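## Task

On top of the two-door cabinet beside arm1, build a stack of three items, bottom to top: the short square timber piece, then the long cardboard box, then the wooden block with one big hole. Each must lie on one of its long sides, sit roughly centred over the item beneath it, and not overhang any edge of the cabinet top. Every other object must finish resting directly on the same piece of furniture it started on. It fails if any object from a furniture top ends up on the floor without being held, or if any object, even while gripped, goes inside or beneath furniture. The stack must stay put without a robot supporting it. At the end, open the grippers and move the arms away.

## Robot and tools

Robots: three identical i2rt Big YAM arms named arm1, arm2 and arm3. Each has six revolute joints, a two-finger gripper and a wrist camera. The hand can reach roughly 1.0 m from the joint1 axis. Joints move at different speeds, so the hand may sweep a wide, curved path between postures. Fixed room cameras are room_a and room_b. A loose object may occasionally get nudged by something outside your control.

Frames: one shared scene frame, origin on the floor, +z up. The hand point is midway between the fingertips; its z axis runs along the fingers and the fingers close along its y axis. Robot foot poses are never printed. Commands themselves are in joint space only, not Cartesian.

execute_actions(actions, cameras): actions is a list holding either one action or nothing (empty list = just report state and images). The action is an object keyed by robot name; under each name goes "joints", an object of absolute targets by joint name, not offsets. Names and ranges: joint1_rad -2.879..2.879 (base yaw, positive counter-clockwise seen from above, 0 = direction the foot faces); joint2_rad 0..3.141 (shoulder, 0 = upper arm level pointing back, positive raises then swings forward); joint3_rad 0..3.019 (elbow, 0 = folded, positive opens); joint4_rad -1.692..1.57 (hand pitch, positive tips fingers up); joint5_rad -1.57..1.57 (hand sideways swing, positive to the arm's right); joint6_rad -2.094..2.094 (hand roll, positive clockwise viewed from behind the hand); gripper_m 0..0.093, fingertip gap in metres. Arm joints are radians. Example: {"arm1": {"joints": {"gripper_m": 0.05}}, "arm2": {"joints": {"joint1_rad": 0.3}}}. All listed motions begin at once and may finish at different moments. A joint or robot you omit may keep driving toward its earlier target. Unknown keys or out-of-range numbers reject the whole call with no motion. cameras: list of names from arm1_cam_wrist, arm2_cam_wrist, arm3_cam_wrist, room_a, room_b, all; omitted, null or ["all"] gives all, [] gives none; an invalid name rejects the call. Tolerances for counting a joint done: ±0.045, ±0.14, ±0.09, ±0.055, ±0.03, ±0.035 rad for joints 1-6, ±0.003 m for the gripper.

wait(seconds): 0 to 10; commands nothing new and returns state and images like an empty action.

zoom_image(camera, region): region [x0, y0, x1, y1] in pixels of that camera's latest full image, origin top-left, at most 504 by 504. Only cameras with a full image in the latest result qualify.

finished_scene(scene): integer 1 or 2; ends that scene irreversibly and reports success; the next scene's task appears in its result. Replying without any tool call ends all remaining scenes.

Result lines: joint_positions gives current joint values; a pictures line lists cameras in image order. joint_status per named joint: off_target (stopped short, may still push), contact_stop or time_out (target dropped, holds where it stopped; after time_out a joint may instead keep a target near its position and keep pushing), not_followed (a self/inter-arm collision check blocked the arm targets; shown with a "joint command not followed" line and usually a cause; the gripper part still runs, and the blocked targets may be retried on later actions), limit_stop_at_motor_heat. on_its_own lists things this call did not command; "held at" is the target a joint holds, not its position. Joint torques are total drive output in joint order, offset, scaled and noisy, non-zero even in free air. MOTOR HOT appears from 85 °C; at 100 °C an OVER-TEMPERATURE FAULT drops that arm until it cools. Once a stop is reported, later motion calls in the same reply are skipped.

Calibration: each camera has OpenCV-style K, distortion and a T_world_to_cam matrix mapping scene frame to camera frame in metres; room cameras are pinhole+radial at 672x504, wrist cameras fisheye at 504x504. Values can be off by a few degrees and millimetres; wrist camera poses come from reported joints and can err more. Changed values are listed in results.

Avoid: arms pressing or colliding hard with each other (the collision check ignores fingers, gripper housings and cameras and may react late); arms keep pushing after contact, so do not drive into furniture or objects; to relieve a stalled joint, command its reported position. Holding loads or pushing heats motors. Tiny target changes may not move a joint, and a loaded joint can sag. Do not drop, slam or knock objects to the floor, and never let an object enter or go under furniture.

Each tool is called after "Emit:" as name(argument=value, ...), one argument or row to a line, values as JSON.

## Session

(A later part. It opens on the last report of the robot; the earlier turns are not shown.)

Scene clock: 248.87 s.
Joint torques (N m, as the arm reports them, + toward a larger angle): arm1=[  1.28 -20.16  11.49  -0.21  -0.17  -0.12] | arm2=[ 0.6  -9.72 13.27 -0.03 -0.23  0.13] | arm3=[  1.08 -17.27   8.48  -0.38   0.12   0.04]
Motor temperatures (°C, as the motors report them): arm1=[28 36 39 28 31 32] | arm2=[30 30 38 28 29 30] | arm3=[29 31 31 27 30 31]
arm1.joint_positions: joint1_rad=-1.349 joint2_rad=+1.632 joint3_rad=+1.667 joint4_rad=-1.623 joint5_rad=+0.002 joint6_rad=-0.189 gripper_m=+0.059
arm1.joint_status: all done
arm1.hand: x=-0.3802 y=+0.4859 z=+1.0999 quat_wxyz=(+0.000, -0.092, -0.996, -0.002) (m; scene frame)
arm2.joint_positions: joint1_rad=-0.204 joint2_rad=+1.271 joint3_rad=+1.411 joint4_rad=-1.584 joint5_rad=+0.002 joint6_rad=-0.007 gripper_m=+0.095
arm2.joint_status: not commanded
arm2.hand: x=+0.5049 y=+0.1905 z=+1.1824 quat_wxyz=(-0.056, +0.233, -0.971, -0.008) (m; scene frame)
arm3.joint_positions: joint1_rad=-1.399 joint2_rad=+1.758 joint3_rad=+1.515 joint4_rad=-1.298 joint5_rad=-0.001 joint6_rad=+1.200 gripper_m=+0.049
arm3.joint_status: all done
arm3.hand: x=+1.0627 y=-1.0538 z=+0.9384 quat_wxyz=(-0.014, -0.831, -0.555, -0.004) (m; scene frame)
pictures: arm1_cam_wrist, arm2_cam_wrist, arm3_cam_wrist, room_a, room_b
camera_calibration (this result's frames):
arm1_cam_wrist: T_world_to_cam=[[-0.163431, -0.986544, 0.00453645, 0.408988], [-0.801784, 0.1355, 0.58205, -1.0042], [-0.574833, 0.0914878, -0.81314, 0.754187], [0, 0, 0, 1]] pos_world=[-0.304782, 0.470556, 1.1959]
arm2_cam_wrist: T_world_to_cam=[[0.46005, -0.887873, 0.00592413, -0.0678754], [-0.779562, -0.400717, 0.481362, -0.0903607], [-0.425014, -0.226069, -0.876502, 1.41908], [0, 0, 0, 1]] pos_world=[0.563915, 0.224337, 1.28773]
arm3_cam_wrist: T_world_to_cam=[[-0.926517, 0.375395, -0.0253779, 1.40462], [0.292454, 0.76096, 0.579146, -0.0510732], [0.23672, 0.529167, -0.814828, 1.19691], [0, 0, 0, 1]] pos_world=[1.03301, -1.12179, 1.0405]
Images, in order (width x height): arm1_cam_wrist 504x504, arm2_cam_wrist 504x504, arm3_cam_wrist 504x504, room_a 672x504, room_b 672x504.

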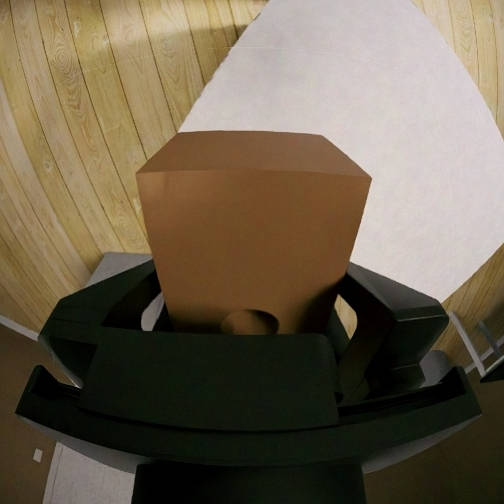

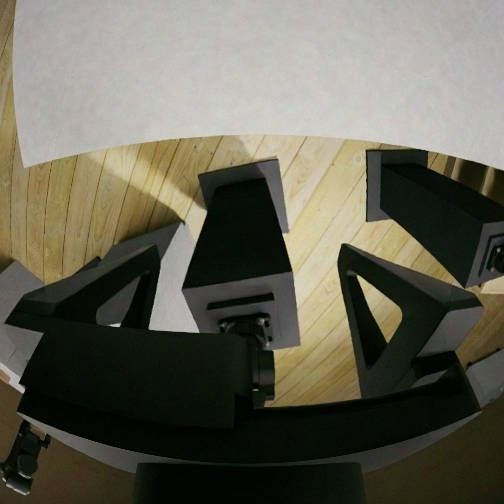

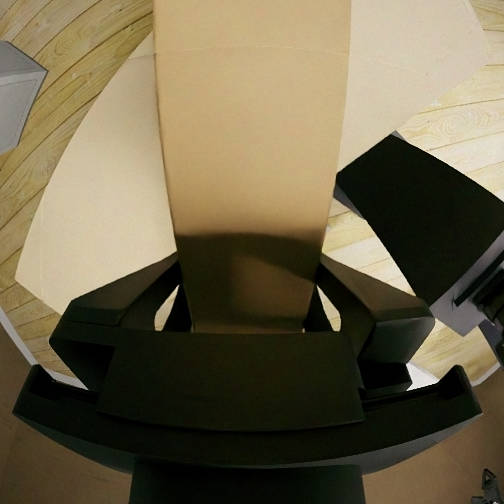

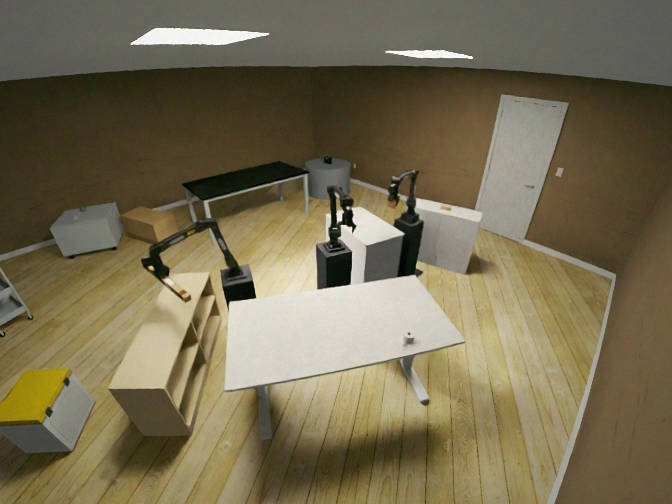

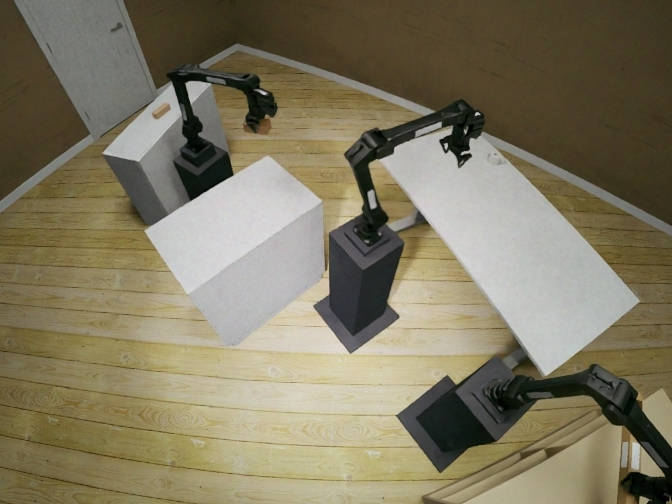

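Emit:
execute_actions(
  actions=[
    {"arm1": {"joints": {"joint1_rad": -1.5, "joint2_rad": 1.815, "joint3_rad": 1.49, "joint4_rad": -1.21}}, "arm3": {"joints": {"joint1_rad": 0.776, "joint2_rad": 2.0, "joint3_rad": 1.82, "joint4_rad": -1.37, "joint6_rad": -0.643}}},
  ],
)

Scene clock: 298.93 s.
Joint torques (N m, as the arm reports them, + toward a larger angle): arm1=[  1.12 -22.18  11.98   0.42  -0.15  -0.12] | arm2=[ 0.23 -9.93 13.2  -0.11 -0.21  0.12] | arm3=[ -0.83 -22.82  10.04  -0.55  -0.04  -0.2 ]
Motor temperatures (°C, as the motors report them): arm1=[28 35 39 28 31 32] | arm2=[30 31 40 28 29 30] | arm3=[29 31 33 27 30 31]
arm1.joint_positions: joint1_rad=-1.505 joint2_rad=+1.833 joint3_rad=+1.454 joint4_rad=-1.217 joint5_rad=+0.002 joint6_rad=-0.189 gripper_m=+0.059
arm1.joint_status: all done
arm1.hand: x=-0.3728 y=+0.3953 z=+0.9197 quat_wxyz=(+0.004, -0.169, -0.986, -0.005) (m; scene frame)
arm2.joint_positions: joint1_rad=-0.204 joint2_rad=+1.271 joint3_rad=+1.411 joint4_rad=-1.584 joint5_rad=+0.002 joint6_rad=-0.007 gripper_m=+0.095
arm2.joint_status: not commanded
arm2.hand: x=+0.5049 y=+0.1905 z=+1.1824 quat_wxyz=(-0.056, +0.233, -0.971, -0.008) (m; scene frame)
arm3.joint_positions: joint1_rad=+0.778 joint2_rad=+2.014 joint3_rad=+1.796 joint4_rad=-1.361 joint5_rad=-0.001 joint6_rad=-0.626 gripper_m=+0.049
arm3.joint_status: all done
arm3.hand: x=+0.7715 y=-0.0730 z=+0.9022 quat_wxyz=(+0.003, +0.852, -0.523, +0.001) (m; scene frame)
pictures: arm1_cam_wrist, arm2_cam_wrist, arm3_cam_wrist, room_a, room_b
camera_calibration (this result's frames):
arm1_cam_wrist: T_world_to_cam=[[-0.314649, -0.949208, -0.0000234793, 0.254626], [-0.766912, 0.254206, 0.589259, -0.921731], [-0.559323, 0.185428, -0.807944, 0.584113], [0, 0, 0, 1]] pos_world=[-0.30006, 0.367692, 1.01507]
arm2_cam_wrist: T_world_to_cam=[[0.46005, -0.887873, 0.00592413, -0.0678754], [-0.779562, -0.400717, 0.481362, -0.0903607], [-0.425014, -0.226069, -0.876502, 1.41908], [0, 0, 0, 1]] pos_world=[0.563915, 0.224337, 1.28773]
arm3_cam_wrist: T_world_to_cam=[[0.88806, 0.459719, -0.00282902, -0.648371], [0.372296, -0.715544, 0.591094, -0.871487], [0.269713, -0.52598, -0.806598, 0.607432], [0, 0, 0, 1]] pos_world=[0.736412, -0.00602221, 1.00325]
Images, in order (width x height): arm1_cam_wrist 504x504, arm2_cam_wrist 504x504, arm3_cam_wrist 504x504, room_a 672x504, room_b 672x504.

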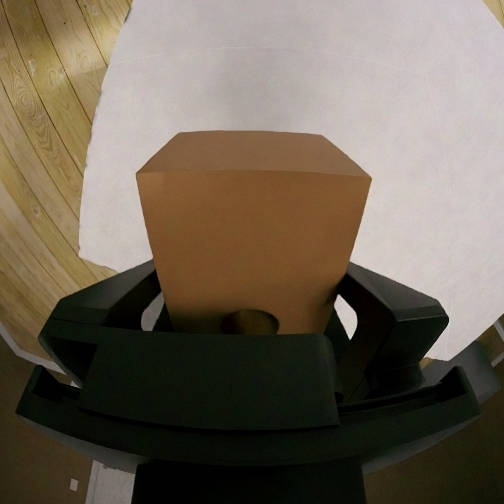

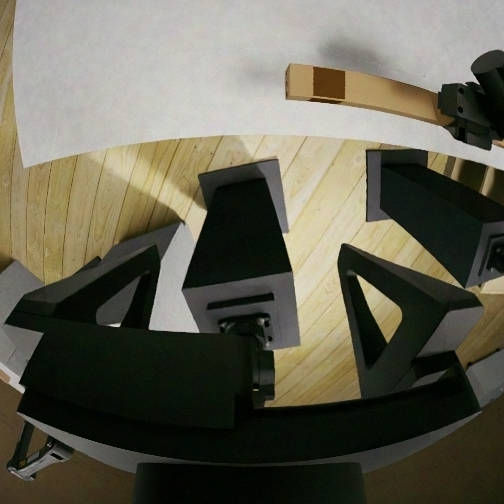

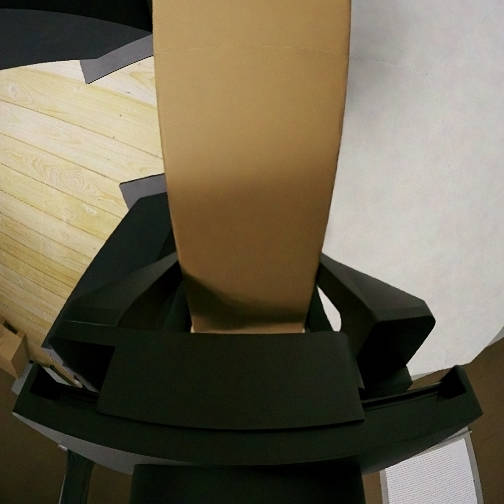

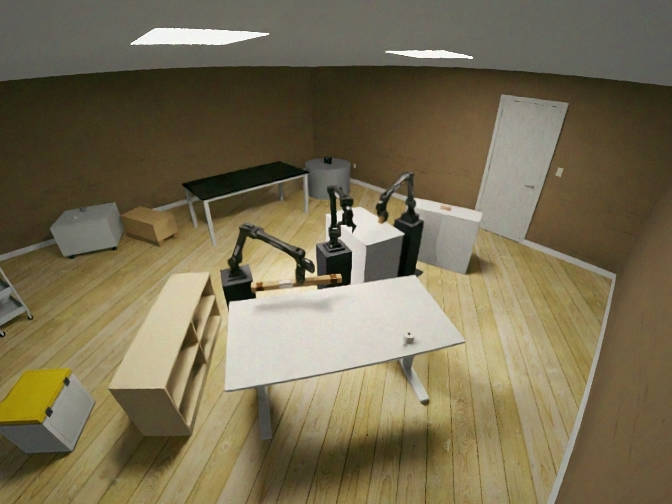

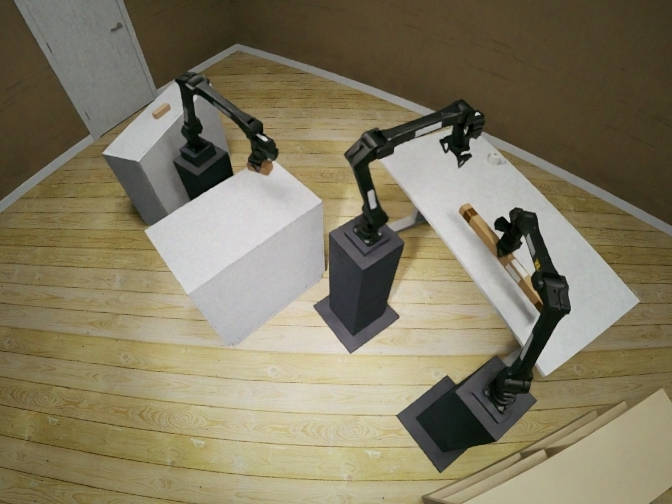

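Emit:
execute_actions(
  actions=[
    {"arm1": {"joints": {"joint2_rad": 1.885, "joint3_rad": 1.24, "joint4_rad": -0.87}}, "arm3": {"joints": {"joint1_rad": 0.734, "joint2_rad": 2.17, "joint3_rad": 1.75, "joint4_rad": -1.11, "joint6_rad": -0.69}}},
  ],
)

Scene clock: 325.97 s.
Joint torques (N m, as the arm reports them, + toward a larger angle): arm1=[  1.13 -21.28   8.77   0.79  -0.15  -0.12] | arm2=[ 0.56 -9.68 13.21  0.04 -0.2   0.13] | arm3=[  0.96 -24.49   8.76   0.64  -0.02  -0.21]
Motor temperatures (°C, as the motors report them): arm1=[28 36 40 28 31 32] | arm2=[30 31 41 28 29 30] | arm3=[29 32 34 27 30 31]
arm1.joint_positions: joint1_rad=-1.505 joint2_rad=+1.907 joint3_rad=+1.225 joint4_rad=-0.885 joint5_rad=+0.002 joint6_rad=-0.189 gripper_m=+0.059
arm1.joint_status: all done
arm1.hand: x=-0.3933 y=+0.4084 z=+0.8067 quat_wxyz=(-0.010, -0.170, -0.985, +0.000) (m; scene frame)
arm2.joint_positions: joint1_rad=-0.204 joint2_rad=+1.271 joint3_rad=+1.411 joint4_rad=-1.584 joint5_rad=+0.002 joint6_rad=-0.007 gripper_m=+0.095
arm2.joint_status: not commanded
arm2.hand: x=+0.5049 y=+0.1905 z=+1.1824 quat_wxyz=(-0.056, +0.233, -0.971, -0.008) (m; scene frame)
arm3.joint_positions: joint1_rad=+0.731 joint2_rad=+2.184 joint3_rad=+1.734 joint4_rad=-1.121 joint5_rad=-0.002 joint6_rad=-0.674 gripper_m=+0.049
arm3.joint_status: all done
arm3.hand: x=+0.8046 y=-0.0561 z=+0.7760 quat_wxyz=(+0.000, +0.852, -0.523, -0.001) (m; scene frame)
pictures: arm1_cam_wrist, arm2_cam_wrist, arm3_cam_wrist, room_a, room_b
camera_calibration (this result's frames):
arm1_cam_wrist: T_world_to_cam=[[-0.315342, -0.948959, 0.00607277, 0.255384], [-0.781383, 0.263277, 0.565796, -0.864583], [-0.538516, 0.173674, -0.824523, 0.505271], [0, 0, 0, 1]] pos_world=[-0.322941, 0.382221, 0.904235]
arm2_cam_wrist: T_world_to_cam=[[0.46005, -0.887873, 0.00592413, -0.0678754], [-0.779562, -0.400717, 0.481362, -0.0903607], [-0.425014, -0.226069, -0.876502, 1.41908], [0, 0, 0, 1]] pos_world=[0.563915, 0.224337, 1.28773]
arm3_cam_wrist: T_world_to_cam=[[0.888062, 0.459723, 0.000900322, -0.688811], [0.372065, -0.719878, 0.585955, -0.793182], [0.270025, -0.520029, -0.810343, 0.508599], [0, 0, 0, 1]] pos_world=[0.769488, 0.0101532, 0.877529]
Images, in order (width x height): arm1_cam_wrist 504x504, arm2_cam_wrist 504x504, arm3_cam_wrist 504x504, room_a 672x504, room_b 672x504.

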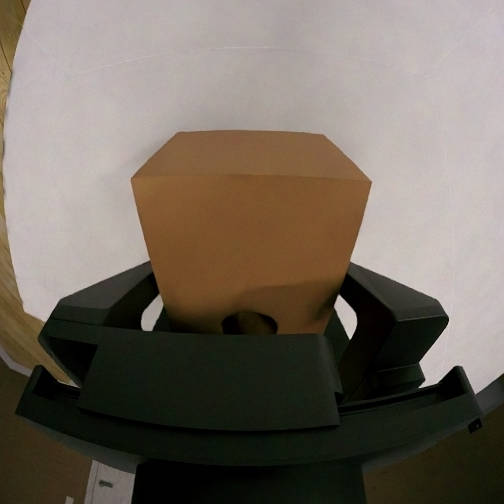

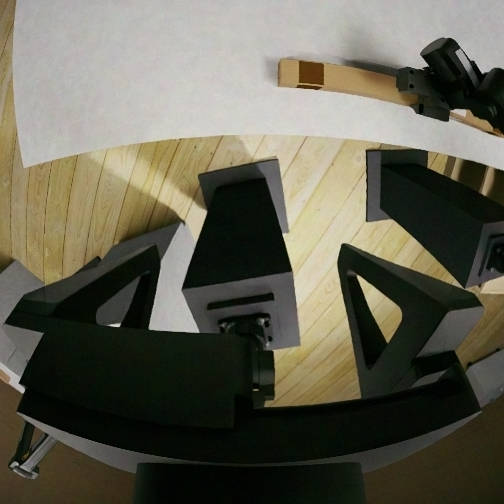

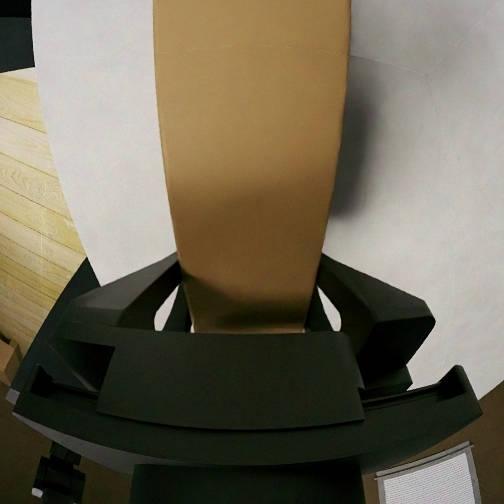

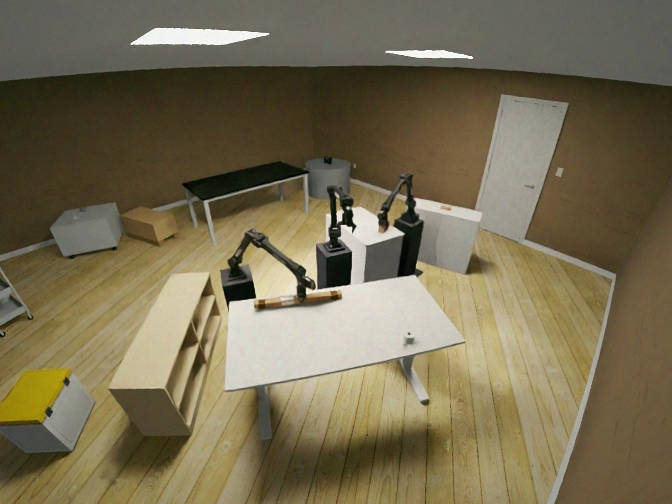

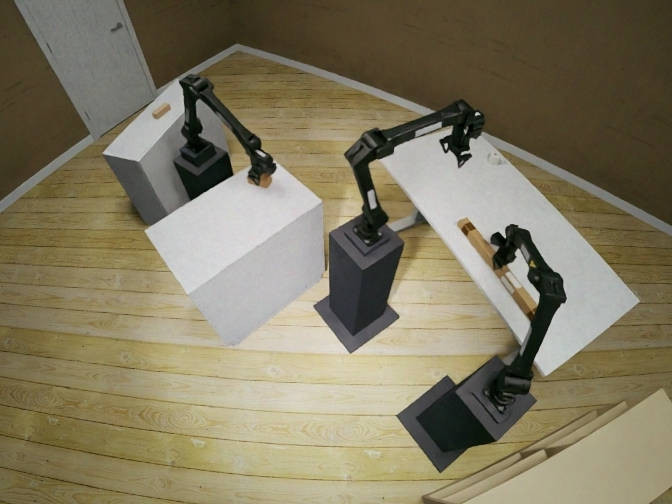

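Emit:
execute_actions(
  actions=[
    {"arm1": {"joints": {"gripper_m": 0.093}}, "arm3": {"joints": {"joint2_rad": 2.197, "joint4_rad": -1.085}}},
  ],
  cameras=["arm1_cam_wrist", "arm2_cam_wrist", "arm3_cam_wrist"],
)

Scene clock: 330.80 s.
Joint torques (N m, as the arm reports them, + toward a larger angle): arm1=[  1.17 -20.82   8.78   0.56  -0.15  -0.12] | arm2=[ 0.69 -9.59 13.26  0.01 -0.23  0.11] | arm3=[  0.27 -21.44   8.72   0.72  -0.02  -0.19]
Motor temperatures (°C, as the motors report them): arm1=[28 36 39 28 31 32] | arm2=[30 31 41 28 29 30] | arm3=[29 32 34 27 30 31]
arm1.joint_positions: joint1_rad=-1.505 joint2_rad=+1.903 joint3_rad=+1.225 joint4_rad=-0.879 joint5_rad=+0.001 joint6_rad=-0.189 gripper_m=+0.093
arm1.joint_status: all done
arm1.hand: x=-0.3917 y=+0.4076 z=+0.8084 quat_wxyz=(-0.014, -0.170, -0.985, +0.001) (m; scene frame)
arm2.joint_positions: joint1_rad=-0.204 joint2_rad=+1.271 joint3_rad=+1.411 joint4_rad=-1.584 joint5_rad=+0.002 joint6_rad=-0.007 gripper_m=+0.095
arm2.joint_status: not commanded
arm2.hand: x=+0.5049 y=+0.1905 z=+1.1824 quat_wxyz=(-0.056, +0.233, -0.971, -0.008) (m; scene frame)
arm3.joint_positions: joint1_rad=+0.731 joint2_rad=+2.184 joint3_rad=+1.734 joint4_rad=-1.097 joint5_rad=-0.002 joint6_rad=-0.674 gripper_m=+0.049
arm3.joint_status: all done
arm3.hand: x=+0.8058 y=-0.0503 z=+0.7760 quat_wxyz=(-0.011, +0.852, -0.523, -0.005) (m; scene frame)
pictures: arm1_cam_wrist, arm2_cam_wrist, arm3_cam_wrist
camera_calibration (this result's frames):
arm1_cam_wrist: T_world_to_cam=[[-0.315462, -0.948908, 0.00751735, 0.253812], [-0.78573, 0.265639, 0.558627, -0.860953], [-0.532083, 0.170319, -0.829385, 0.515503], [0, 0, 0, 1]] pos_world=[-0.322119, 0.381748, 0.906594]
arm2_cam_wrist: T_world_to_cam=[[0.46005, -0.887873, 0.00592413, -0.0678754], [-0.779562, -0.400717, 0.481362, -0.0903607], [-0.425014, -0.226069, -0.876502, 1.41908], [0, 0, 0, 1]] pos_world=[0.563915, 0.224337, 1.28773]
arm3_cam_wrist: T_world_to_cam=[[0.888023, 0.459519, 0.0160411, -0.704262], [0.369246, -0.733491, 0.570656, -0.776044], [0.273993, -0.500832, -0.821033, 0.517404], [0, 0, 0, 1]] pos_world=[0.770187, 0.0135335, 0.878957]
Images, in order (width x height): arm1_cam_wrist 504x504, arm2_cam_wrist 504x504, arm3_cam_wrist 504x504.

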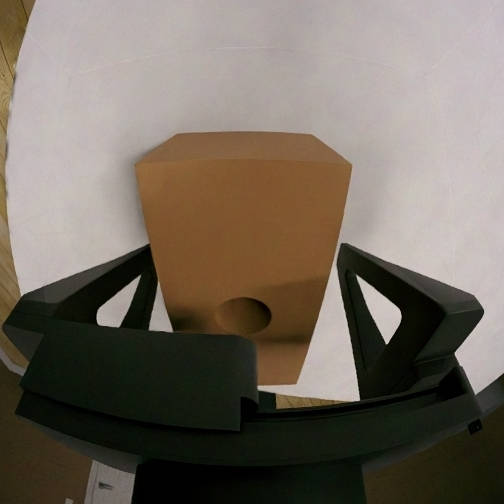

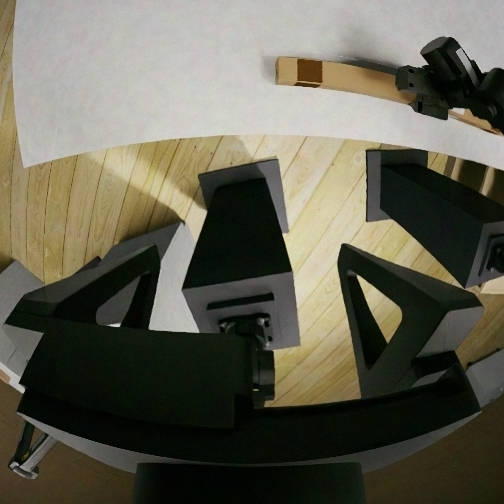

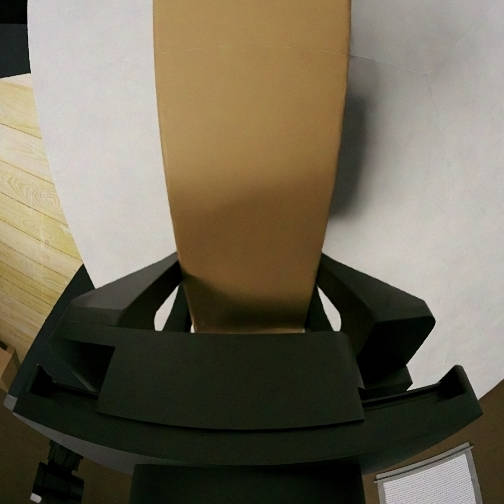

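Emit:
execute_actions(
  actions=[
    {"arm1": {"joints": {"joint2_rad": 1.5, "joint4_rad": -1.3}}, "arm3": {"joints": {"joint2_rad": 2.225}}},
  ],
  cameras=["arm1_cam_wrist", "arm2_cam_wrist", "arm3_cam_wrist"],
)

Scene clock: 339.10 s.
Joint torques (N m, as the arm reports them, + toward a larger angle): arm1=[  1.05 -15.02  10.49  -0.14  -0.15  -0.11] | arm2=[ 0.63 -9.5  13.23 -0.03 -0.23  0.13] | arm3=[  0.87 -20.66   8.53   0.5   -0.01  -0.22]
Motor temperatures (°C, as the motors report them): arm1=[28 36 39 28 31 32] | arm2=[30 31 41 28 29 30] | arm3=[29 32 34 27 30 31]
arm1.joint_positions: joint1_rad=-1.505 joint2_rad=+1.500 joint3_rad=+1.225 joint4_rad=-1.293 joint5_rad=+0.001 joint6_rad=-0.189 gripper_m=+0.093
arm1.joint_status: all done
arm1.hand: x=-0.4629 y=+0.4474 z=+0.9898 quat_wxyz=(-0.009, -0.170, -0.985, -0.001) (m; scene frame)
arm2.joint_positions: joint1_rad=-0.204 joint2_rad=+1.271 joint3_rad=+1.411 joint4_rad=-1.584 joint5_rad=+0.002 joint6_rad=-0.007 gripper_m=+0.095
arm2.joint_status: not commanded
arm2.hand: x=+0.5049 y=+0.1905 z=+1.1824 quat_wxyz=(-0.056, +0.233, -0.971, -0.008) (m; scene frame)
arm3.joint_positions: joint1_rad=+0.731 joint2_rad=+2.202 joint3_rad=+1.734 joint4_rad=-1.092 joint5_rad=-0.002 joint6_rad=-0.675 gripper_m=+0.049
arm3.joint_status: all done
arm3.hand: x=+0.8055 y=-0.0518 z=+0.7647 quat_wxyz=(-0.005, +0.853, -0.522, -0.003) (m; scene frame)
pictures: arm1_cam_wrist, arm2_cam_wrist, arm3_cam_wrist
camera_calibration (this result's frames):
arm1_cam_wrist: T_world_to_cam=[[-0.315316, -0.948972, 0.00538342, 0.269936], [-0.780752, 0.262638, 0.566963, -1.03346], [-0.539446, 0.174569, -0.823725, 0.610407], [0, 0, 0, 1]] pos_world=[-0.392479, 0.421028, 1.08729]
arm2_cam_wrist: T_world_to_cam=[[0.46005, -0.887873, 0.00592413, -0.0678754], [-0.779562, -0.400717, 0.481362, -0.0903607], [-0.425014, -0.226069, -0.876502, 1.41908], [0, 0, 0, 1]] pos_world=[0.563915, 0.224337, 1.28773]
arm3_cam_wrist: T_world_to_cam=[[0.887351, 0.461031, 0.00764534, -0.696116], [0.3719, -0.725406, 0.579203, -0.778748], [0.272576, -0.511113, -0.815147, 0.503535], [0, 0, 0, 1]] pos_world=[0.770064, 0.0133861, 0.86683]
Images, in order (width x height): arm1_cam_wrist 504x504, arm2_cam_wrist 504x504, arm3_cam_wrist 504x504.

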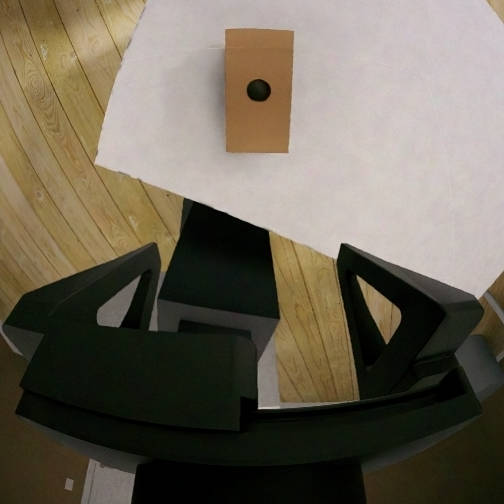

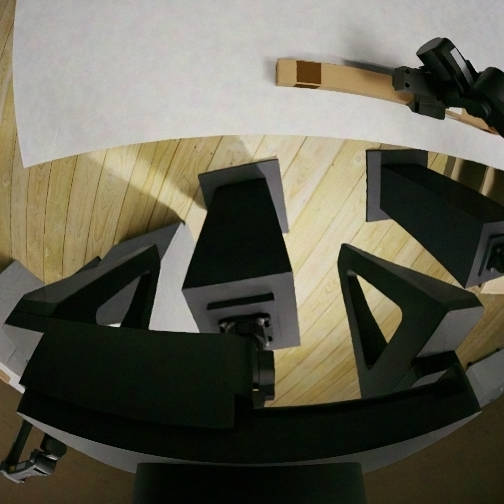

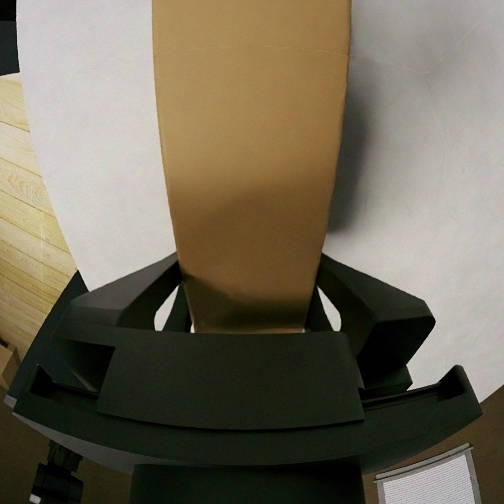

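Emit:
execute_actions(
  actions=[
    {"arm1": {"joints": {"joint1_rad": 0.3}}, "arm2": {"joints": {"joint1_rad": -0.5, "joint6_rad": 0.97}}, "arm3": {"joints": {"gripper_m": 0.093}}},
  ],
  cameras=["arm3_cam_wrist", "room_b"],
)

Scene clock: 350.43 s.
Joint torques (N m, as the arm reports them, + toward a larger angle): arm1=[ -1.13 -14.91  10.43  -0.18  -0.06  -0.11] | arm2=[ 0.6  -9.74 13.2  -0.03 -0.11  0.1 ] | arm3=[  0.92 -20.88   8.64   0.55   0.02  -0.23]
Motor temperatures (°C, as the motors report them): arm1=[28 35 39 28 31 32] | arm2=[30 31 41 28 29 30] | arm3=[29 32 34 27 30 31]
arm1.joint_positions: joint1_rad=+0.306 joint2_rad=+1.502 joint3_rad=+1.225 joint4_rad=-1.293 joint5_rad=+0.000 joint6_rad=-0.189 gripper_m=+0.093
arm1.joint_status: all done
arm1.hand: x=-0.7112 y=+1.0791 z=+0.9858 quat_wxyz=(-0.007, +0.671, -0.742, +0.005) (m; scene frame)
arm2.joint_positions: joint1_rad=-0.505 joint2_rad=+1.271 joint3_rad=+1.411 joint4_rad=-1.584 joint5_rad=+0.001 joint6_rad=+0.962 gripper_m=+0.095
arm2.joint_status: all done
arm2.hand: x=+0.5402 y=+0.0809 z=+1.1836 quat_wxyz=(-0.052, -0.388, -0.920, -0.025) (m; scene frame)
arm3.joint_positions: joint1_rad=+0.731 joint2_rad=+2.203 joint3_rad=+1.734 joint4_rad=-1.092 joint5_rad=-0.002 joint6_rad=-0.675 gripper_m=+0.093
arm3.joint_status: all done
arm3.hand: x=+0.8055 y=-0.0519 z=+0.7639 quat_wxyz=(-0.004, +0.853, -0.522, -0.003) (m; scene frame)
pictures: arm3_cam_wrist, room_b
camera_calibration (this result's frames):
arm3_cam_wrist: T_world_to_cam=[[0.887353, 0.461039, 0.00692296, -0.695449], [0.372035, -0.724756, 0.57993, -0.779076], [0.272388, -0.512027, -0.814637, 0.502592], [0, 0, 0, 1]] pos_world=[0.770052, 0.0133296, 0.866054]
Images, in order (width x height): arm3_cam_wrist 504x504, room_b 672x504.

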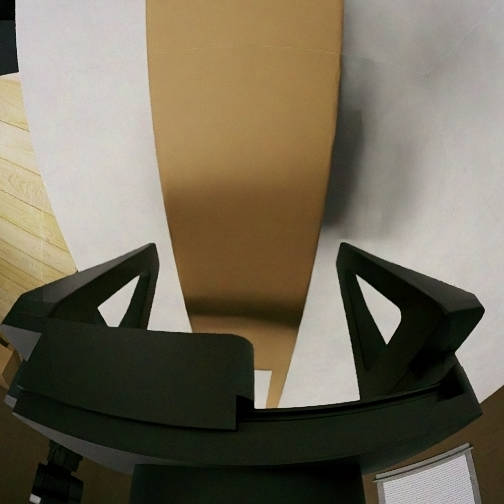

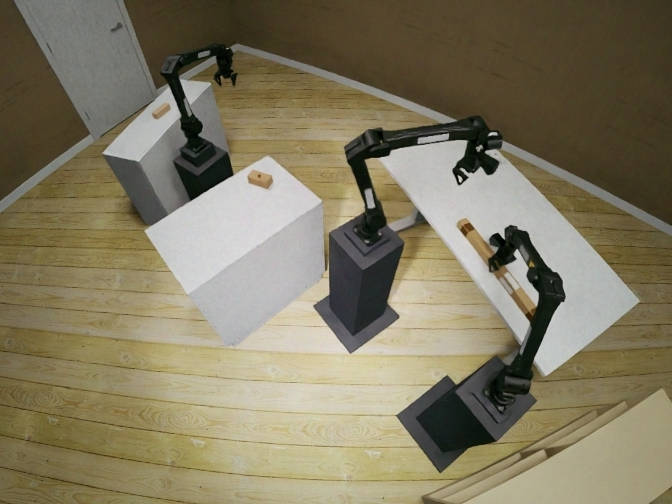

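Emit:
execute_actions(
  actions=[
    {"arm3": {"joints": {"joint2_rad": 2.03, "joint4_rad": -1.27}}},
  ],
  cameras=[],
)

Scene clock: 353.60 s.
Joint torques (N m, as the arm reports them, + toward a larger angle): arm1=[ -0.24 -14.9   10.42  -0.18  -0.06  -0.11] | arm2=[ 0.97 -9.9  13.17 -0.11 -0.09  0.13] | arm3=[  0.28 -19.43   9.42  -0.41   0.    -0.22]
Motor temperatures (°C, as the motors report them): arm1=[28 35 39 28 31 32] | arm2=[30 31 41 28 29 30] | arm3=[29 32 34 27 30 31]
arm1.joint_positions: joint1_rad=+0.306 joint2_rad=+1.502 joint3_rad=+1.225 joint4_rad=-1.293 joint5_rad=+0.000 joint6_rad=-0.189 gripper_m=+0.093
arm1.joint_status: not commanded
arm1.hand: x=-0.7112 y=+1.0791 z=+0.9858 quat_wxyz=(-0.007, +0.671, -0.742, +0.005) (m; scene frame)
arm2.joint_positions: joint1_rad=-0.505 joint2_rad=+1.271 joint3_rad=+1.411 joint4_rad=-1.584 joint5_rad=+0.001 joint6_rad=+0.962 gripper_m=+0.095
arm2.joint_status: not commanded
arm2.hand: x=+0.5402 y=+0.0809 z=+1.1836 quat_wxyz=(-0.052, -0.389, -0.920, -0.025) (m; scene frame)
arm3.joint_positions: joint1_rad=+0.731 joint2_rad=+2.010 joint3_rad=+1.734 joint4_rad=-1.258 joint5_rad=-0.002 joint6_rad=-0.675 gripper_m=+0.093
arm3.joint_status: all done
arm3.hand: x=+0.8009 y=-0.0742 z=+0.8814 quat_wxyz=(-0.017, +0.853, -0.522, -0.007) (m; scene frame)
pictures: none
No camera images: the call's "cameras" was empty. Leave "cameras" out to get every camera's image.

Emit:
execute_actions(
  actions=[
    {"arm2": {"joints": {"joint1_rad": -0.785, "joint2_rad": 2.14, "joint3_rad": 1.89, "joint4_rad": -1.26, "joint6_rad": 0.985}}, "arm3": {"joints": {"joint1_rad": -0.7, "joint2_rad": 1.0, "joint3_rad": 1.3, "joint4_rad": -1.2, "joint6_rad": 0}}},
  ],
  cameras=["arm2_cam_wrist", "room_b"],
)

Scene clock: 363.00 s.
Joint torques (N m, as the arm reports them, + toward a larger angle): arm1=[ -0.28 -14.91  10.42  -0.17  -0.07  -0.11] | arm2=[  0.43 -22.15  10.69   0.74  -0.09   0.16] | arm3=[ 0.3  -3.91  9.06  1.5  -0.14  0.09]
Motor temperatures (°C, as the motors report them): arm1=[28 35 39 28 31 32] | arm2=[30 31 41 28 29 30] | arm3=[29 32 34 27 30 31]
arm1.joint_positions: joint1_rad=+0.306 joint2_rad=+1.502 joint3_rad=+1.225 joint4_rad=-1.293 joint5_rad=+0.000 joint6_rad=-0.189 gripper_m=+0.093
arm1.joint_status: not commanded
arm1.hand: x=-0.7112 y=+1.0791 z=+0.9858 quat_wxyz=(-0.007, +0.671, -0.742, +0.005) (m; scene frame)
arm2.joint_positions: joint1_rad=-0.794 joint2_rad=+2.136 joint3_rad=+1.861 joint4_rad=-1.269 joint5_rad=+0.000 joint6_rad=+0.977 gripper_m=+0.095
arm2.joint_status: all done
arm2.hand: x=+0.8094 y=-0.0682 z=+0.9262 quat_wxyz=(-0.012, -0.525, -0.851, +0.003) (m; scene frame)
arm3.joint_positions: joint1_rad=-0.699 joint2_rad=+0.992 joint3_rad=+1.301 joint4_rad=-1.204 joint5_rad=+0.003 joint6_rad=-0.017 gripper_m=+0.093
arm3.joint_status: all done
arm3.hand: x=+1.0633 y=-0.7078 z=+1.1952 quat_wxyz=(-0.331, -0.023, -0.943, +0.014) (m; scene frame)
pictures: arm2_cam_wrist, room_b
camera_calibration (this result's frames):
arm2_cam_wrist: T_world_to_cam=[[-0.889782, -0.456169, -0.0140638, 0.704394], [-0.386088, 0.735939, 0.556174, -0.143628], [-0.243359, 0.500304, -0.830947, 1.12582], [0, 0, 0, 1]] pos_world=[0.845283, -0.136229, 1.02529]
Images, in order (width x height): arm2_cam_wrist 504x504, room_b 672x504.

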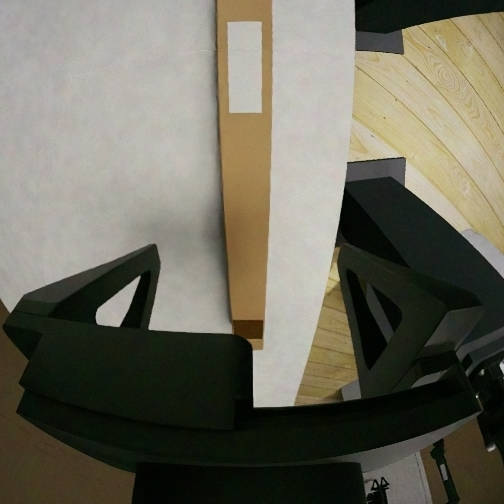

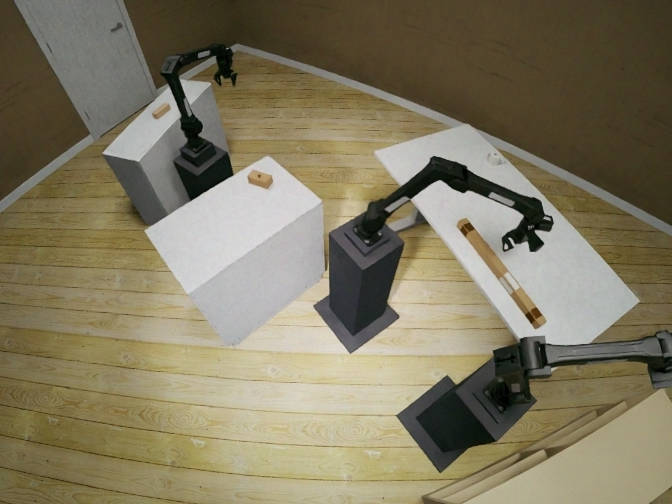

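Emit:
execute_actions(
  actions=[
    {"arm2": {"joints": {"joint2_rad": 2.27, "joint3_rad": 1.84, "joint4_rad": -1.11}}},
  ],
  cameras=["arm2_cam_wrist"],
)

Scene clock: 370.93 s.
Joint torques (N m, as the arm reports them, + toward a larger angle): arm1=[ -0.29 -14.92  10.43  -0.18  -0.07  -0.11] | arm2=[  0.94 -23.87   7.96   0.93  -0.1    0.16] | arm3=[ 0.28 -4.42  9.14  1.67 -0.12  0.04]
Motor temperatures (°C, as the motors report them): arm1=[28 35 39 28 31 32] | arm2=[30 32 40 28 29 30] | arm3=[29 31 34 27 30 31]
arm1.joint_positions: joint1_rad=+0.306 joint2_rad=+1.502 joint3_rad=+1.225 joint4_rad=-1.293 joint5_rad=+0.000 joint6_rad=-0.189 gripper_m=+0.093
arm1.joint_status: not commanded
arm1.hand: x=-0.7112 y=+1.0791 z=+0.9858 quat_wxyz=(-0.007, +0.671, -0.742, +0.005) (m; scene frame)
arm2.joint_positions: joint1_rad=-0.794 joint2_rad=+2.272 joint3_rad=+1.842 joint4_rad=-1.126 joint5_rad=+0.000 joint6_rad=+0.977 gripper_m=+0.095
arm2.joint_status: all done
arm2.hand: x=+0.8210 y=-0.0712 z=+0.8321 quat_wxyz=(-0.007, -0.525, -0.851, +0.006) (m; scene frame)
arm3.joint_positions: joint1_rad=-0.699 joint2_rad=+0.992 joint3_rad=+1.301 joint4_rad=-1.204 joint5_rad=+0.003 joint6_rad=-0.017 gripper_m=+0.093
arm3.joint_status: not commanded
arm3.hand: x=+1.0633 y=-0.7078 z=+1.1952 quat_wxyz=(-0.331, -0.023, -0.943, +0.014) (m; scene frame)
pictures: arm2_cam_wrist
camera_calibration (this result's frames):
arm2_cam_wrist: T_world_to_cam=[[-0.890158, -0.455639, -0.00337659, 0.703476], [-0.378472, 0.735235, 0.562307, -0.0960275], [-0.253726, 0.50182, -0.826922, 1.05711], [0, 0, 0, 1]] pos_world=[0.858079, -0.139348, 0.930524]
Images, in order (width x height): arm2_cam_wrist 504x504.

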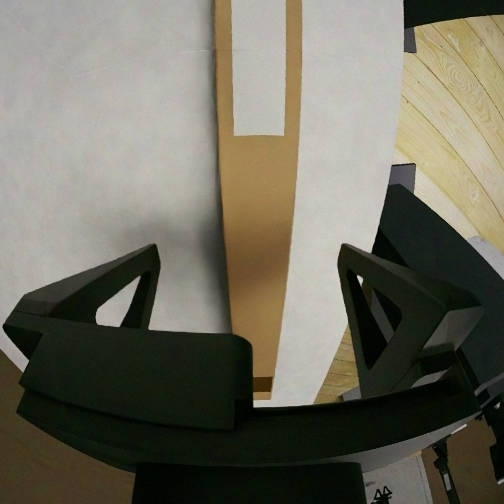

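Emit:
execute_actions(
  actions=[
    {"arm2": {"joints": {"joint2_rad": 2.368, "joint3_rad": 1.795, "joint4_rad": -0.985}}},
  ],
  cameras=["arm2_cam_wrist"],
)

Scene clock: 377.83 s.
Joint torques (N m, as the arm reports them, + toward a larger angle): arm1=[ -0.23 -14.9   10.43  -0.17  -0.06  -0.11] | arm2=[  0.76 -23.69   7.19   1.    -0.1    0.13] | arm3=[-0.47 -4.33  9.1   1.74 -0.14  0.05]
Motor temperatures (°C, as the motors report them): arm1=[28 35 39 28 31 32] | arm2=[30 32 39 28 29 30] | arm3=[29 31 34 27 30 31]
arm1.joint_positions: joint1_rad=+0.306 joint2_rad=+1.502 joint3_rad=+1.225 joint4_rad=-1.293 joint5_rad=+0.000 joint6_rad=-0.189 gripper_m=+0.093
arm1.joint_status: not commanded
arm1.hand: x=-0.7112 y=+1.0791 z=+0.9858 quat_wxyz=(-0.007, +0.671, -0.742, +0.005) (m; scene frame)
arm2.joint_positions: joint1_rad=-0.794 joint2_rad=+2.362 joint3_rad=+1.800 joint4_rad=-1.001 joint5_rad=+0.000 joint6_rad=+0.977 gripper_m=+0.095
arm2.joint_status: all done
arm2.hand: x=+0.8156 y=-0.0716 z=+0.7606 quat_wxyz=(-0.004, -0.525, -0.851, +0.007) (m; scene frame)
arm3.joint_positions: joint1_rad=-0.699 joint2_rad=+0.992 joint3_rad=+1.301 joint4_rad=-1.204 joint5_rad=+0.003 joint6_rad=-0.017 gripper_m=+0.093
arm3.joint_status: not commanded
arm3.hand: x=+1.0633 y=-0.7078 z=+1.1952 quat_wxyz=(-0.331, -0.023, -0.943, +0.014) (m; scene frame)
pictures: arm2_cam_wrist
camera_calibration (this result's frames):
arm2_cam_wrist: T_world_to_cam=[[-0.890208, -0.45555, 0.00197253, 0.694254], [-0.374773, 0.734807, 0.565336, -0.0629453], [-0.258988, 0.502527, -0.824858, 0.999674], [0, 0, 0, 1]] pos_world=[0.853344, -0.139844, 0.858806]
Images, in order (width x height): arm2_cam_wrist 504x504.

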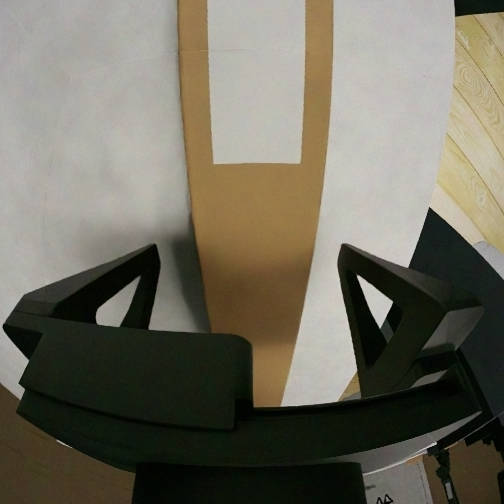

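Emit:
execute_actions(
  actions=[
    {"arm2": {"joints": {"joint2_rad": 2.40, "joint4_rad": -0.96}}},
  ],
  cameras=["arm2_cam_wrist"],
)

Scene clock: 381.90 s.
Joint torques (N m, as the arm reports them, + toward a larger angle): arm1=[ -0.27 -14.95  10.43  -0.17  -0.07  -0.11] | arm2=[  0.99 -21.42   7.29   0.96  -0.07   0.16] | arm3=[ 0.31 -4.46  9.07  1.6  -0.11  0.03]
Motor temperatures (°C, as the motors report them): arm1=[28 35 39 28 31 32] | arm2=[30 33 38 28 29 30] | arm3=[29 31 34 27 30 31]
arm1.joint_positions: joint1_rad=+0.306 joint2_rad=+1.502 joint3_rad=+1.225 joint4_rad=-1.293 joint5_rad=+0.000 joint6_rad=-0.189 gripper_m=+0.093
arm1.joint_status: not commanded
arm1.hand: x=-0.7112 y=+1.0791 z=+0.9858 quat_wxyz=(-0.007, +0.671, -0.742, +0.005) (m; scene frame)
arm2.joint_positions: joint1_rad=-0.794 joint2_rad=+2.371 joint3_rad=+1.800 joint4_rad=-0.976 joint5_rad=+0.000 joint6_rad=+0.977 gripper_m=+0.095
arm2.joint_status: all done
arm2.hand: x=+0.8194 y=-0.0721 z=+0.7546 quat_wxyz=(-0.011, -0.525, -0.851, +0.004) (m; scene frame)
arm3.joint_positions: joint1_rad=-0.699 joint2_rad=+0.992 joint3_rad=+1.301 joint4_rad=-1.204 joint5_rad=+0.003 joint6_rad=-0.017 gripper_m=+0.093
arm3.joint_status: not commanded
arm3.hand: x=+1.0633 y=-0.7078 z=+1.1952 quat_wxyz=(-0.331, -0.023, -0.943, +0.014) (m; scene frame)
pictures: arm2_cam_wrist
camera_calibration (this result's frames):
arm2_cam_wrist: T_world_to_cam=[[-0.890037, -0.455766, -0.0106128, 0.706703], [-0.383445, 0.73581, 0.55817, -0.0450842], [-0.246586, 0.500861, -0.829659, 0.989267], [0, 0, 0, 1]] pos_world=[0.855643, -0.140222, 0.853419]
Images, in order (width x height): arm2_cam_wrist 504x504.

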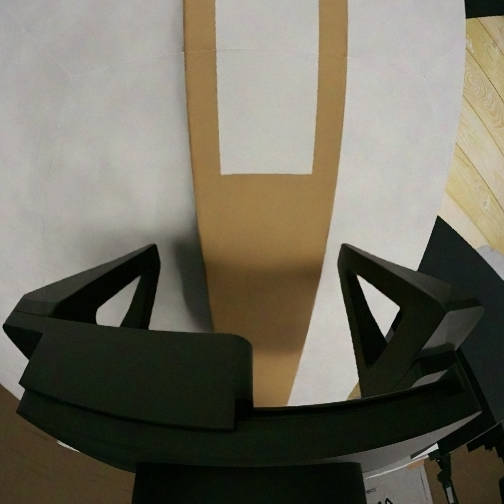

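Emit:
execute_actions(
  actions=[
    {"arm2": {"joints": {"joint2_rad": 2.422}}},
  ],
  cameras=[],
)

Emit:
execute_actions(
  actions=[
    {"arm2": {"joints": {"gripper_m": 0.03}}},
  ],
  cameras=["arm2_cam_wrist"],
)

Scene clock: 385.80 s.
Joint torques (N m, as the arm reports them, + toward a larger angle): arm1=[ -0.29 -14.92  10.43  -0.18  -0.07  -0.12] | arm2=[  1.22 -21.79   6.97   1.01  -0.05   0.14] | arm3=[ 0.39 -4.65  9.15  1.6  -0.13  0.03]
Motor temperatures (°C, as the motors report them): arm1=[28 35 39 28 31 32] | arm2=[30 33 37 28 29 30] | arm3=[29 30 34 27 30 31]
arm1.joint_positions: joint1_rad=+0.306 joint2_rad=+1.502 joint3_rad=+1.225 joint4_rad=-1.293 joint5_rad=+0.000 joint6_rad=-0.189 gripper_m=+0.093
arm1.joint_status: not commanded
arm1.hand: x=-0.7112 y=+1.0791 z=+0.9858 quat_wxyz=(-0.007, +0.671, -0.742, +0.005) (m; scene frame)
arm2.joint_positions: joint1_rad=-0.794 joint2_rad=+2.398 joint3_rad=+1.800 joint4_rad=-0.976 joint5_rad=+0.000 joint6_rad=+0.977 gripper_m=+0.095
arm2.joint_status: all done
arm2.hand: x=+0.8126 y=-0.0715 z=+0.7372 quat_wxyz=(+0.002, -0.525, -0.851, +0.009) (m; scene frame)
arm3.joint_positions: joint1_rad=-0.699 joint2_rad=+0.992 joint3_rad=+1.301 joint4_rad=-1.204 joint5_rad=+0.003 joint6_rad=-0.017 gripper_m=+0.093
arm3.joint_status: not commanded
arm3.hand: x=+1.0633 y=-0.7078 z=+1.1952 quat_wxyz=(-0.331, -0.023, -0.943, +0.014) (m; scene frame)
pictures: none
No camera images: the call's "cameras" was empty. Leave "cameras" out to get every camera's image.

Scene clock: 386.43 s.
Joint torques (N m, as the arm reports them, + toward a larger angle): arm1=[ -0.25 -14.88  10.43  -0.17  -0.07  -0.11] | arm2=[  0.78 -21.85   7.06   1.06  -0.04   0.12] | arm3=[ 0.07 -4.8   9.14  1.72 -0.11  0.07]
Motor temperatures (°C, as the motors report them): arm1=[28 35 39 28 31 32] | arm2=[30 33 37 28 29 30] | arm3=[29 30 34 27 30 31]
arm1.joint_positions: joint1_rad=+0.306 joint2_rad=+1.502 joint3_rad=+1.225 joint4_rad=-1.293 joint5_rad=+0.000 joint6_rad=-0.189 gripper_m=+0.093
arm1.joint_status: not commanded
arm1.hand: x=-0.7112 y=+1.0791 z=+0.9858 quat_wxyz=(-0.007, +0.671, -0.742, +0.005) (m; scene frame)
arm2.joint_positions: joint1_rad=-0.794 joint2_rad=+2.398 joint3_rad=+1.800 joint4_rad=-0.976 joint5_rad=+0.000 joint6_rad=+0.978 gripper_m=+0.050
arm2.joint_status: gripper_m off_target (ended at +0.050, target +0.030)
arm2.hand: x=+0.8126 y=-0.0715 z=+0.7372 quat_wxyz=(+0.002, -0.525, -0.851, +0.009) (m; scene frame)
arm3.joint_positions: joint1_rad=-0.699 joint2_rad=+0.992 joint3_rad=+1.301 joint4_rad=-1.204 joint5_rad=+0.003 joint6_rad=-0.017 gripper_m=+0.093
arm3.joint_status: not commanded
arm3.hand: x=+1.0633 y=-0.7078 z=+1.1952 quat_wxyz=(-0.331, -0.023, -0.943, +0.014) (m; scene frame)
pictures: arm2_cam_wrist
camera_calibration (this result's frames):
arm2_cam_wrist: T_world_to_cam=[[-0.89056, -0.454721, 0.011507, 0.684996], [-0.367449, 0.73409, 0.571046, -0.0610944], [-0.268114, 0.504322, -0.820838, 0.984103], [0, 0, 0, 1]] pos_world=[0.851432, -0.139974, 0.834794]
Images, in order (width x height): arm2_cam_wrist 504x504.

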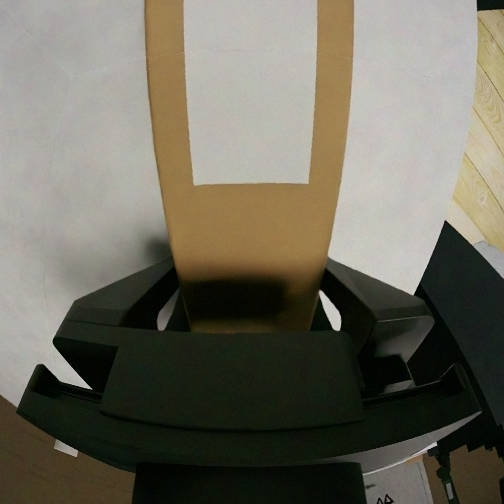

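Emit:
execute_actions(
  actions=[
    {"arm2": {"joints": {"joint1_rad": 2.283, "joint2_rad": 2.03, "joint3_rad": 1.8, "joint4_rad": -1.335, "joint6_rad": 2.05}}},
  ],
  cameras=["arm2_cam_wrist", "room_a", "room_b"],
)

Scene clock: 405.37 s.
Joint torques (N m, as the arm reports them, + toward a larger angle): arm1=[ -0.29 -14.93  10.43  -0.18  -0.06  -0.11] | arm2=[  0.48 -21.26   8.33  -0.27  -0.07   0.13] | arm3=[ 0.33 -3.8   9.23  1.67 -0.15  0.04]
Motor temperatures (°C, as the motors report them): arm1=[28 35 39 28 31 32] | arm2=[30 33 36 28 29 30] | arm3=[29 30 34 27 30 31]
arm1.joint_positions: joint1_rad=+0.306 joint2_rad=+1.502 joint3_rad=+1.225 joint4_rad=-1.293 joint5_rad=+0.000 joint6_rad=-0.189 gripper_m=+0.093
arm1.joint_status: not commanded
arm1.hand: x=-0.7112 y=+1.0791 z=+0.9858 quat_wxyz=(-0.007, +0.671, -0.742, +0.005) (m; scene frame)
arm2.joint_positions: joint1_rad=+2.291 joint2_rad=+2.040 joint3_rad=+1.805 joint4_rad=-1.319 joint5_rad=-0.001 joint6_rad=+2.043 gripper_m=+0.050
arm2.joint_status: all done
arm2.hand: x=-0.4595 y=+0.1318 z=+0.9729 quat_wxyz=(+0.014, +0.442, -0.897, +0.000) (m; scene frame)
arm3.joint_positions: joint1_rad=-0.699 joint2_rad=+0.992 joint3_rad=+1.301 joint4_rad=-1.204 joint5_rad=+0.003 joint6_rad=-0.017 gripper_m=+0.093
arm3.joint_status: not commanded
arm3.hand: x=+1.0633 y=-0.7078 z=+1.1952 quat_wxyz=(-0.331, -0.023, -0.943, +0.014) (m; scene frame)
pictures: arm2_cam_wrist, room_a, room_b
camera_calibration (this result's frames):
arm2_cam_wrist: T_world_to_cam=[[0.796649, -0.604145, -0.0189819, 0.466476], [-0.475887, -0.646266, 0.59655, -0.705045], [-0.37267, -0.466207, -0.802352, 0.795868], [0, 0, 0, 1]] pos_world=[-0.410543, 0.197211, 1.06801]
Images, in order (width x height): arm2_cam_wrist 504x504, room_a 672x504, room_b 672x504.

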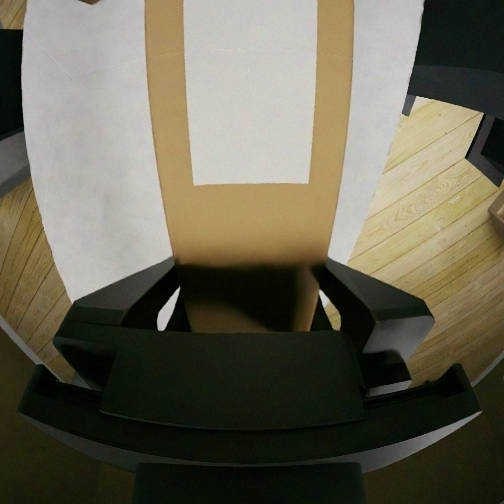

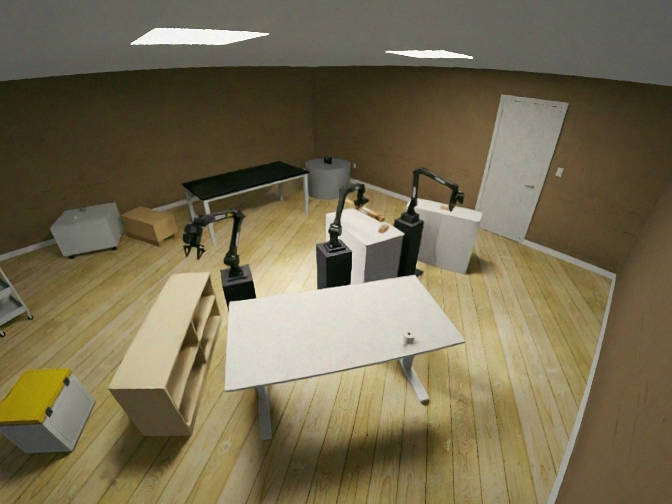

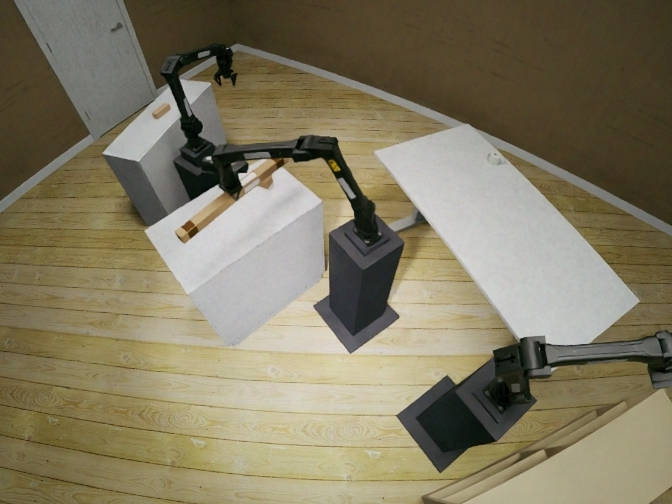

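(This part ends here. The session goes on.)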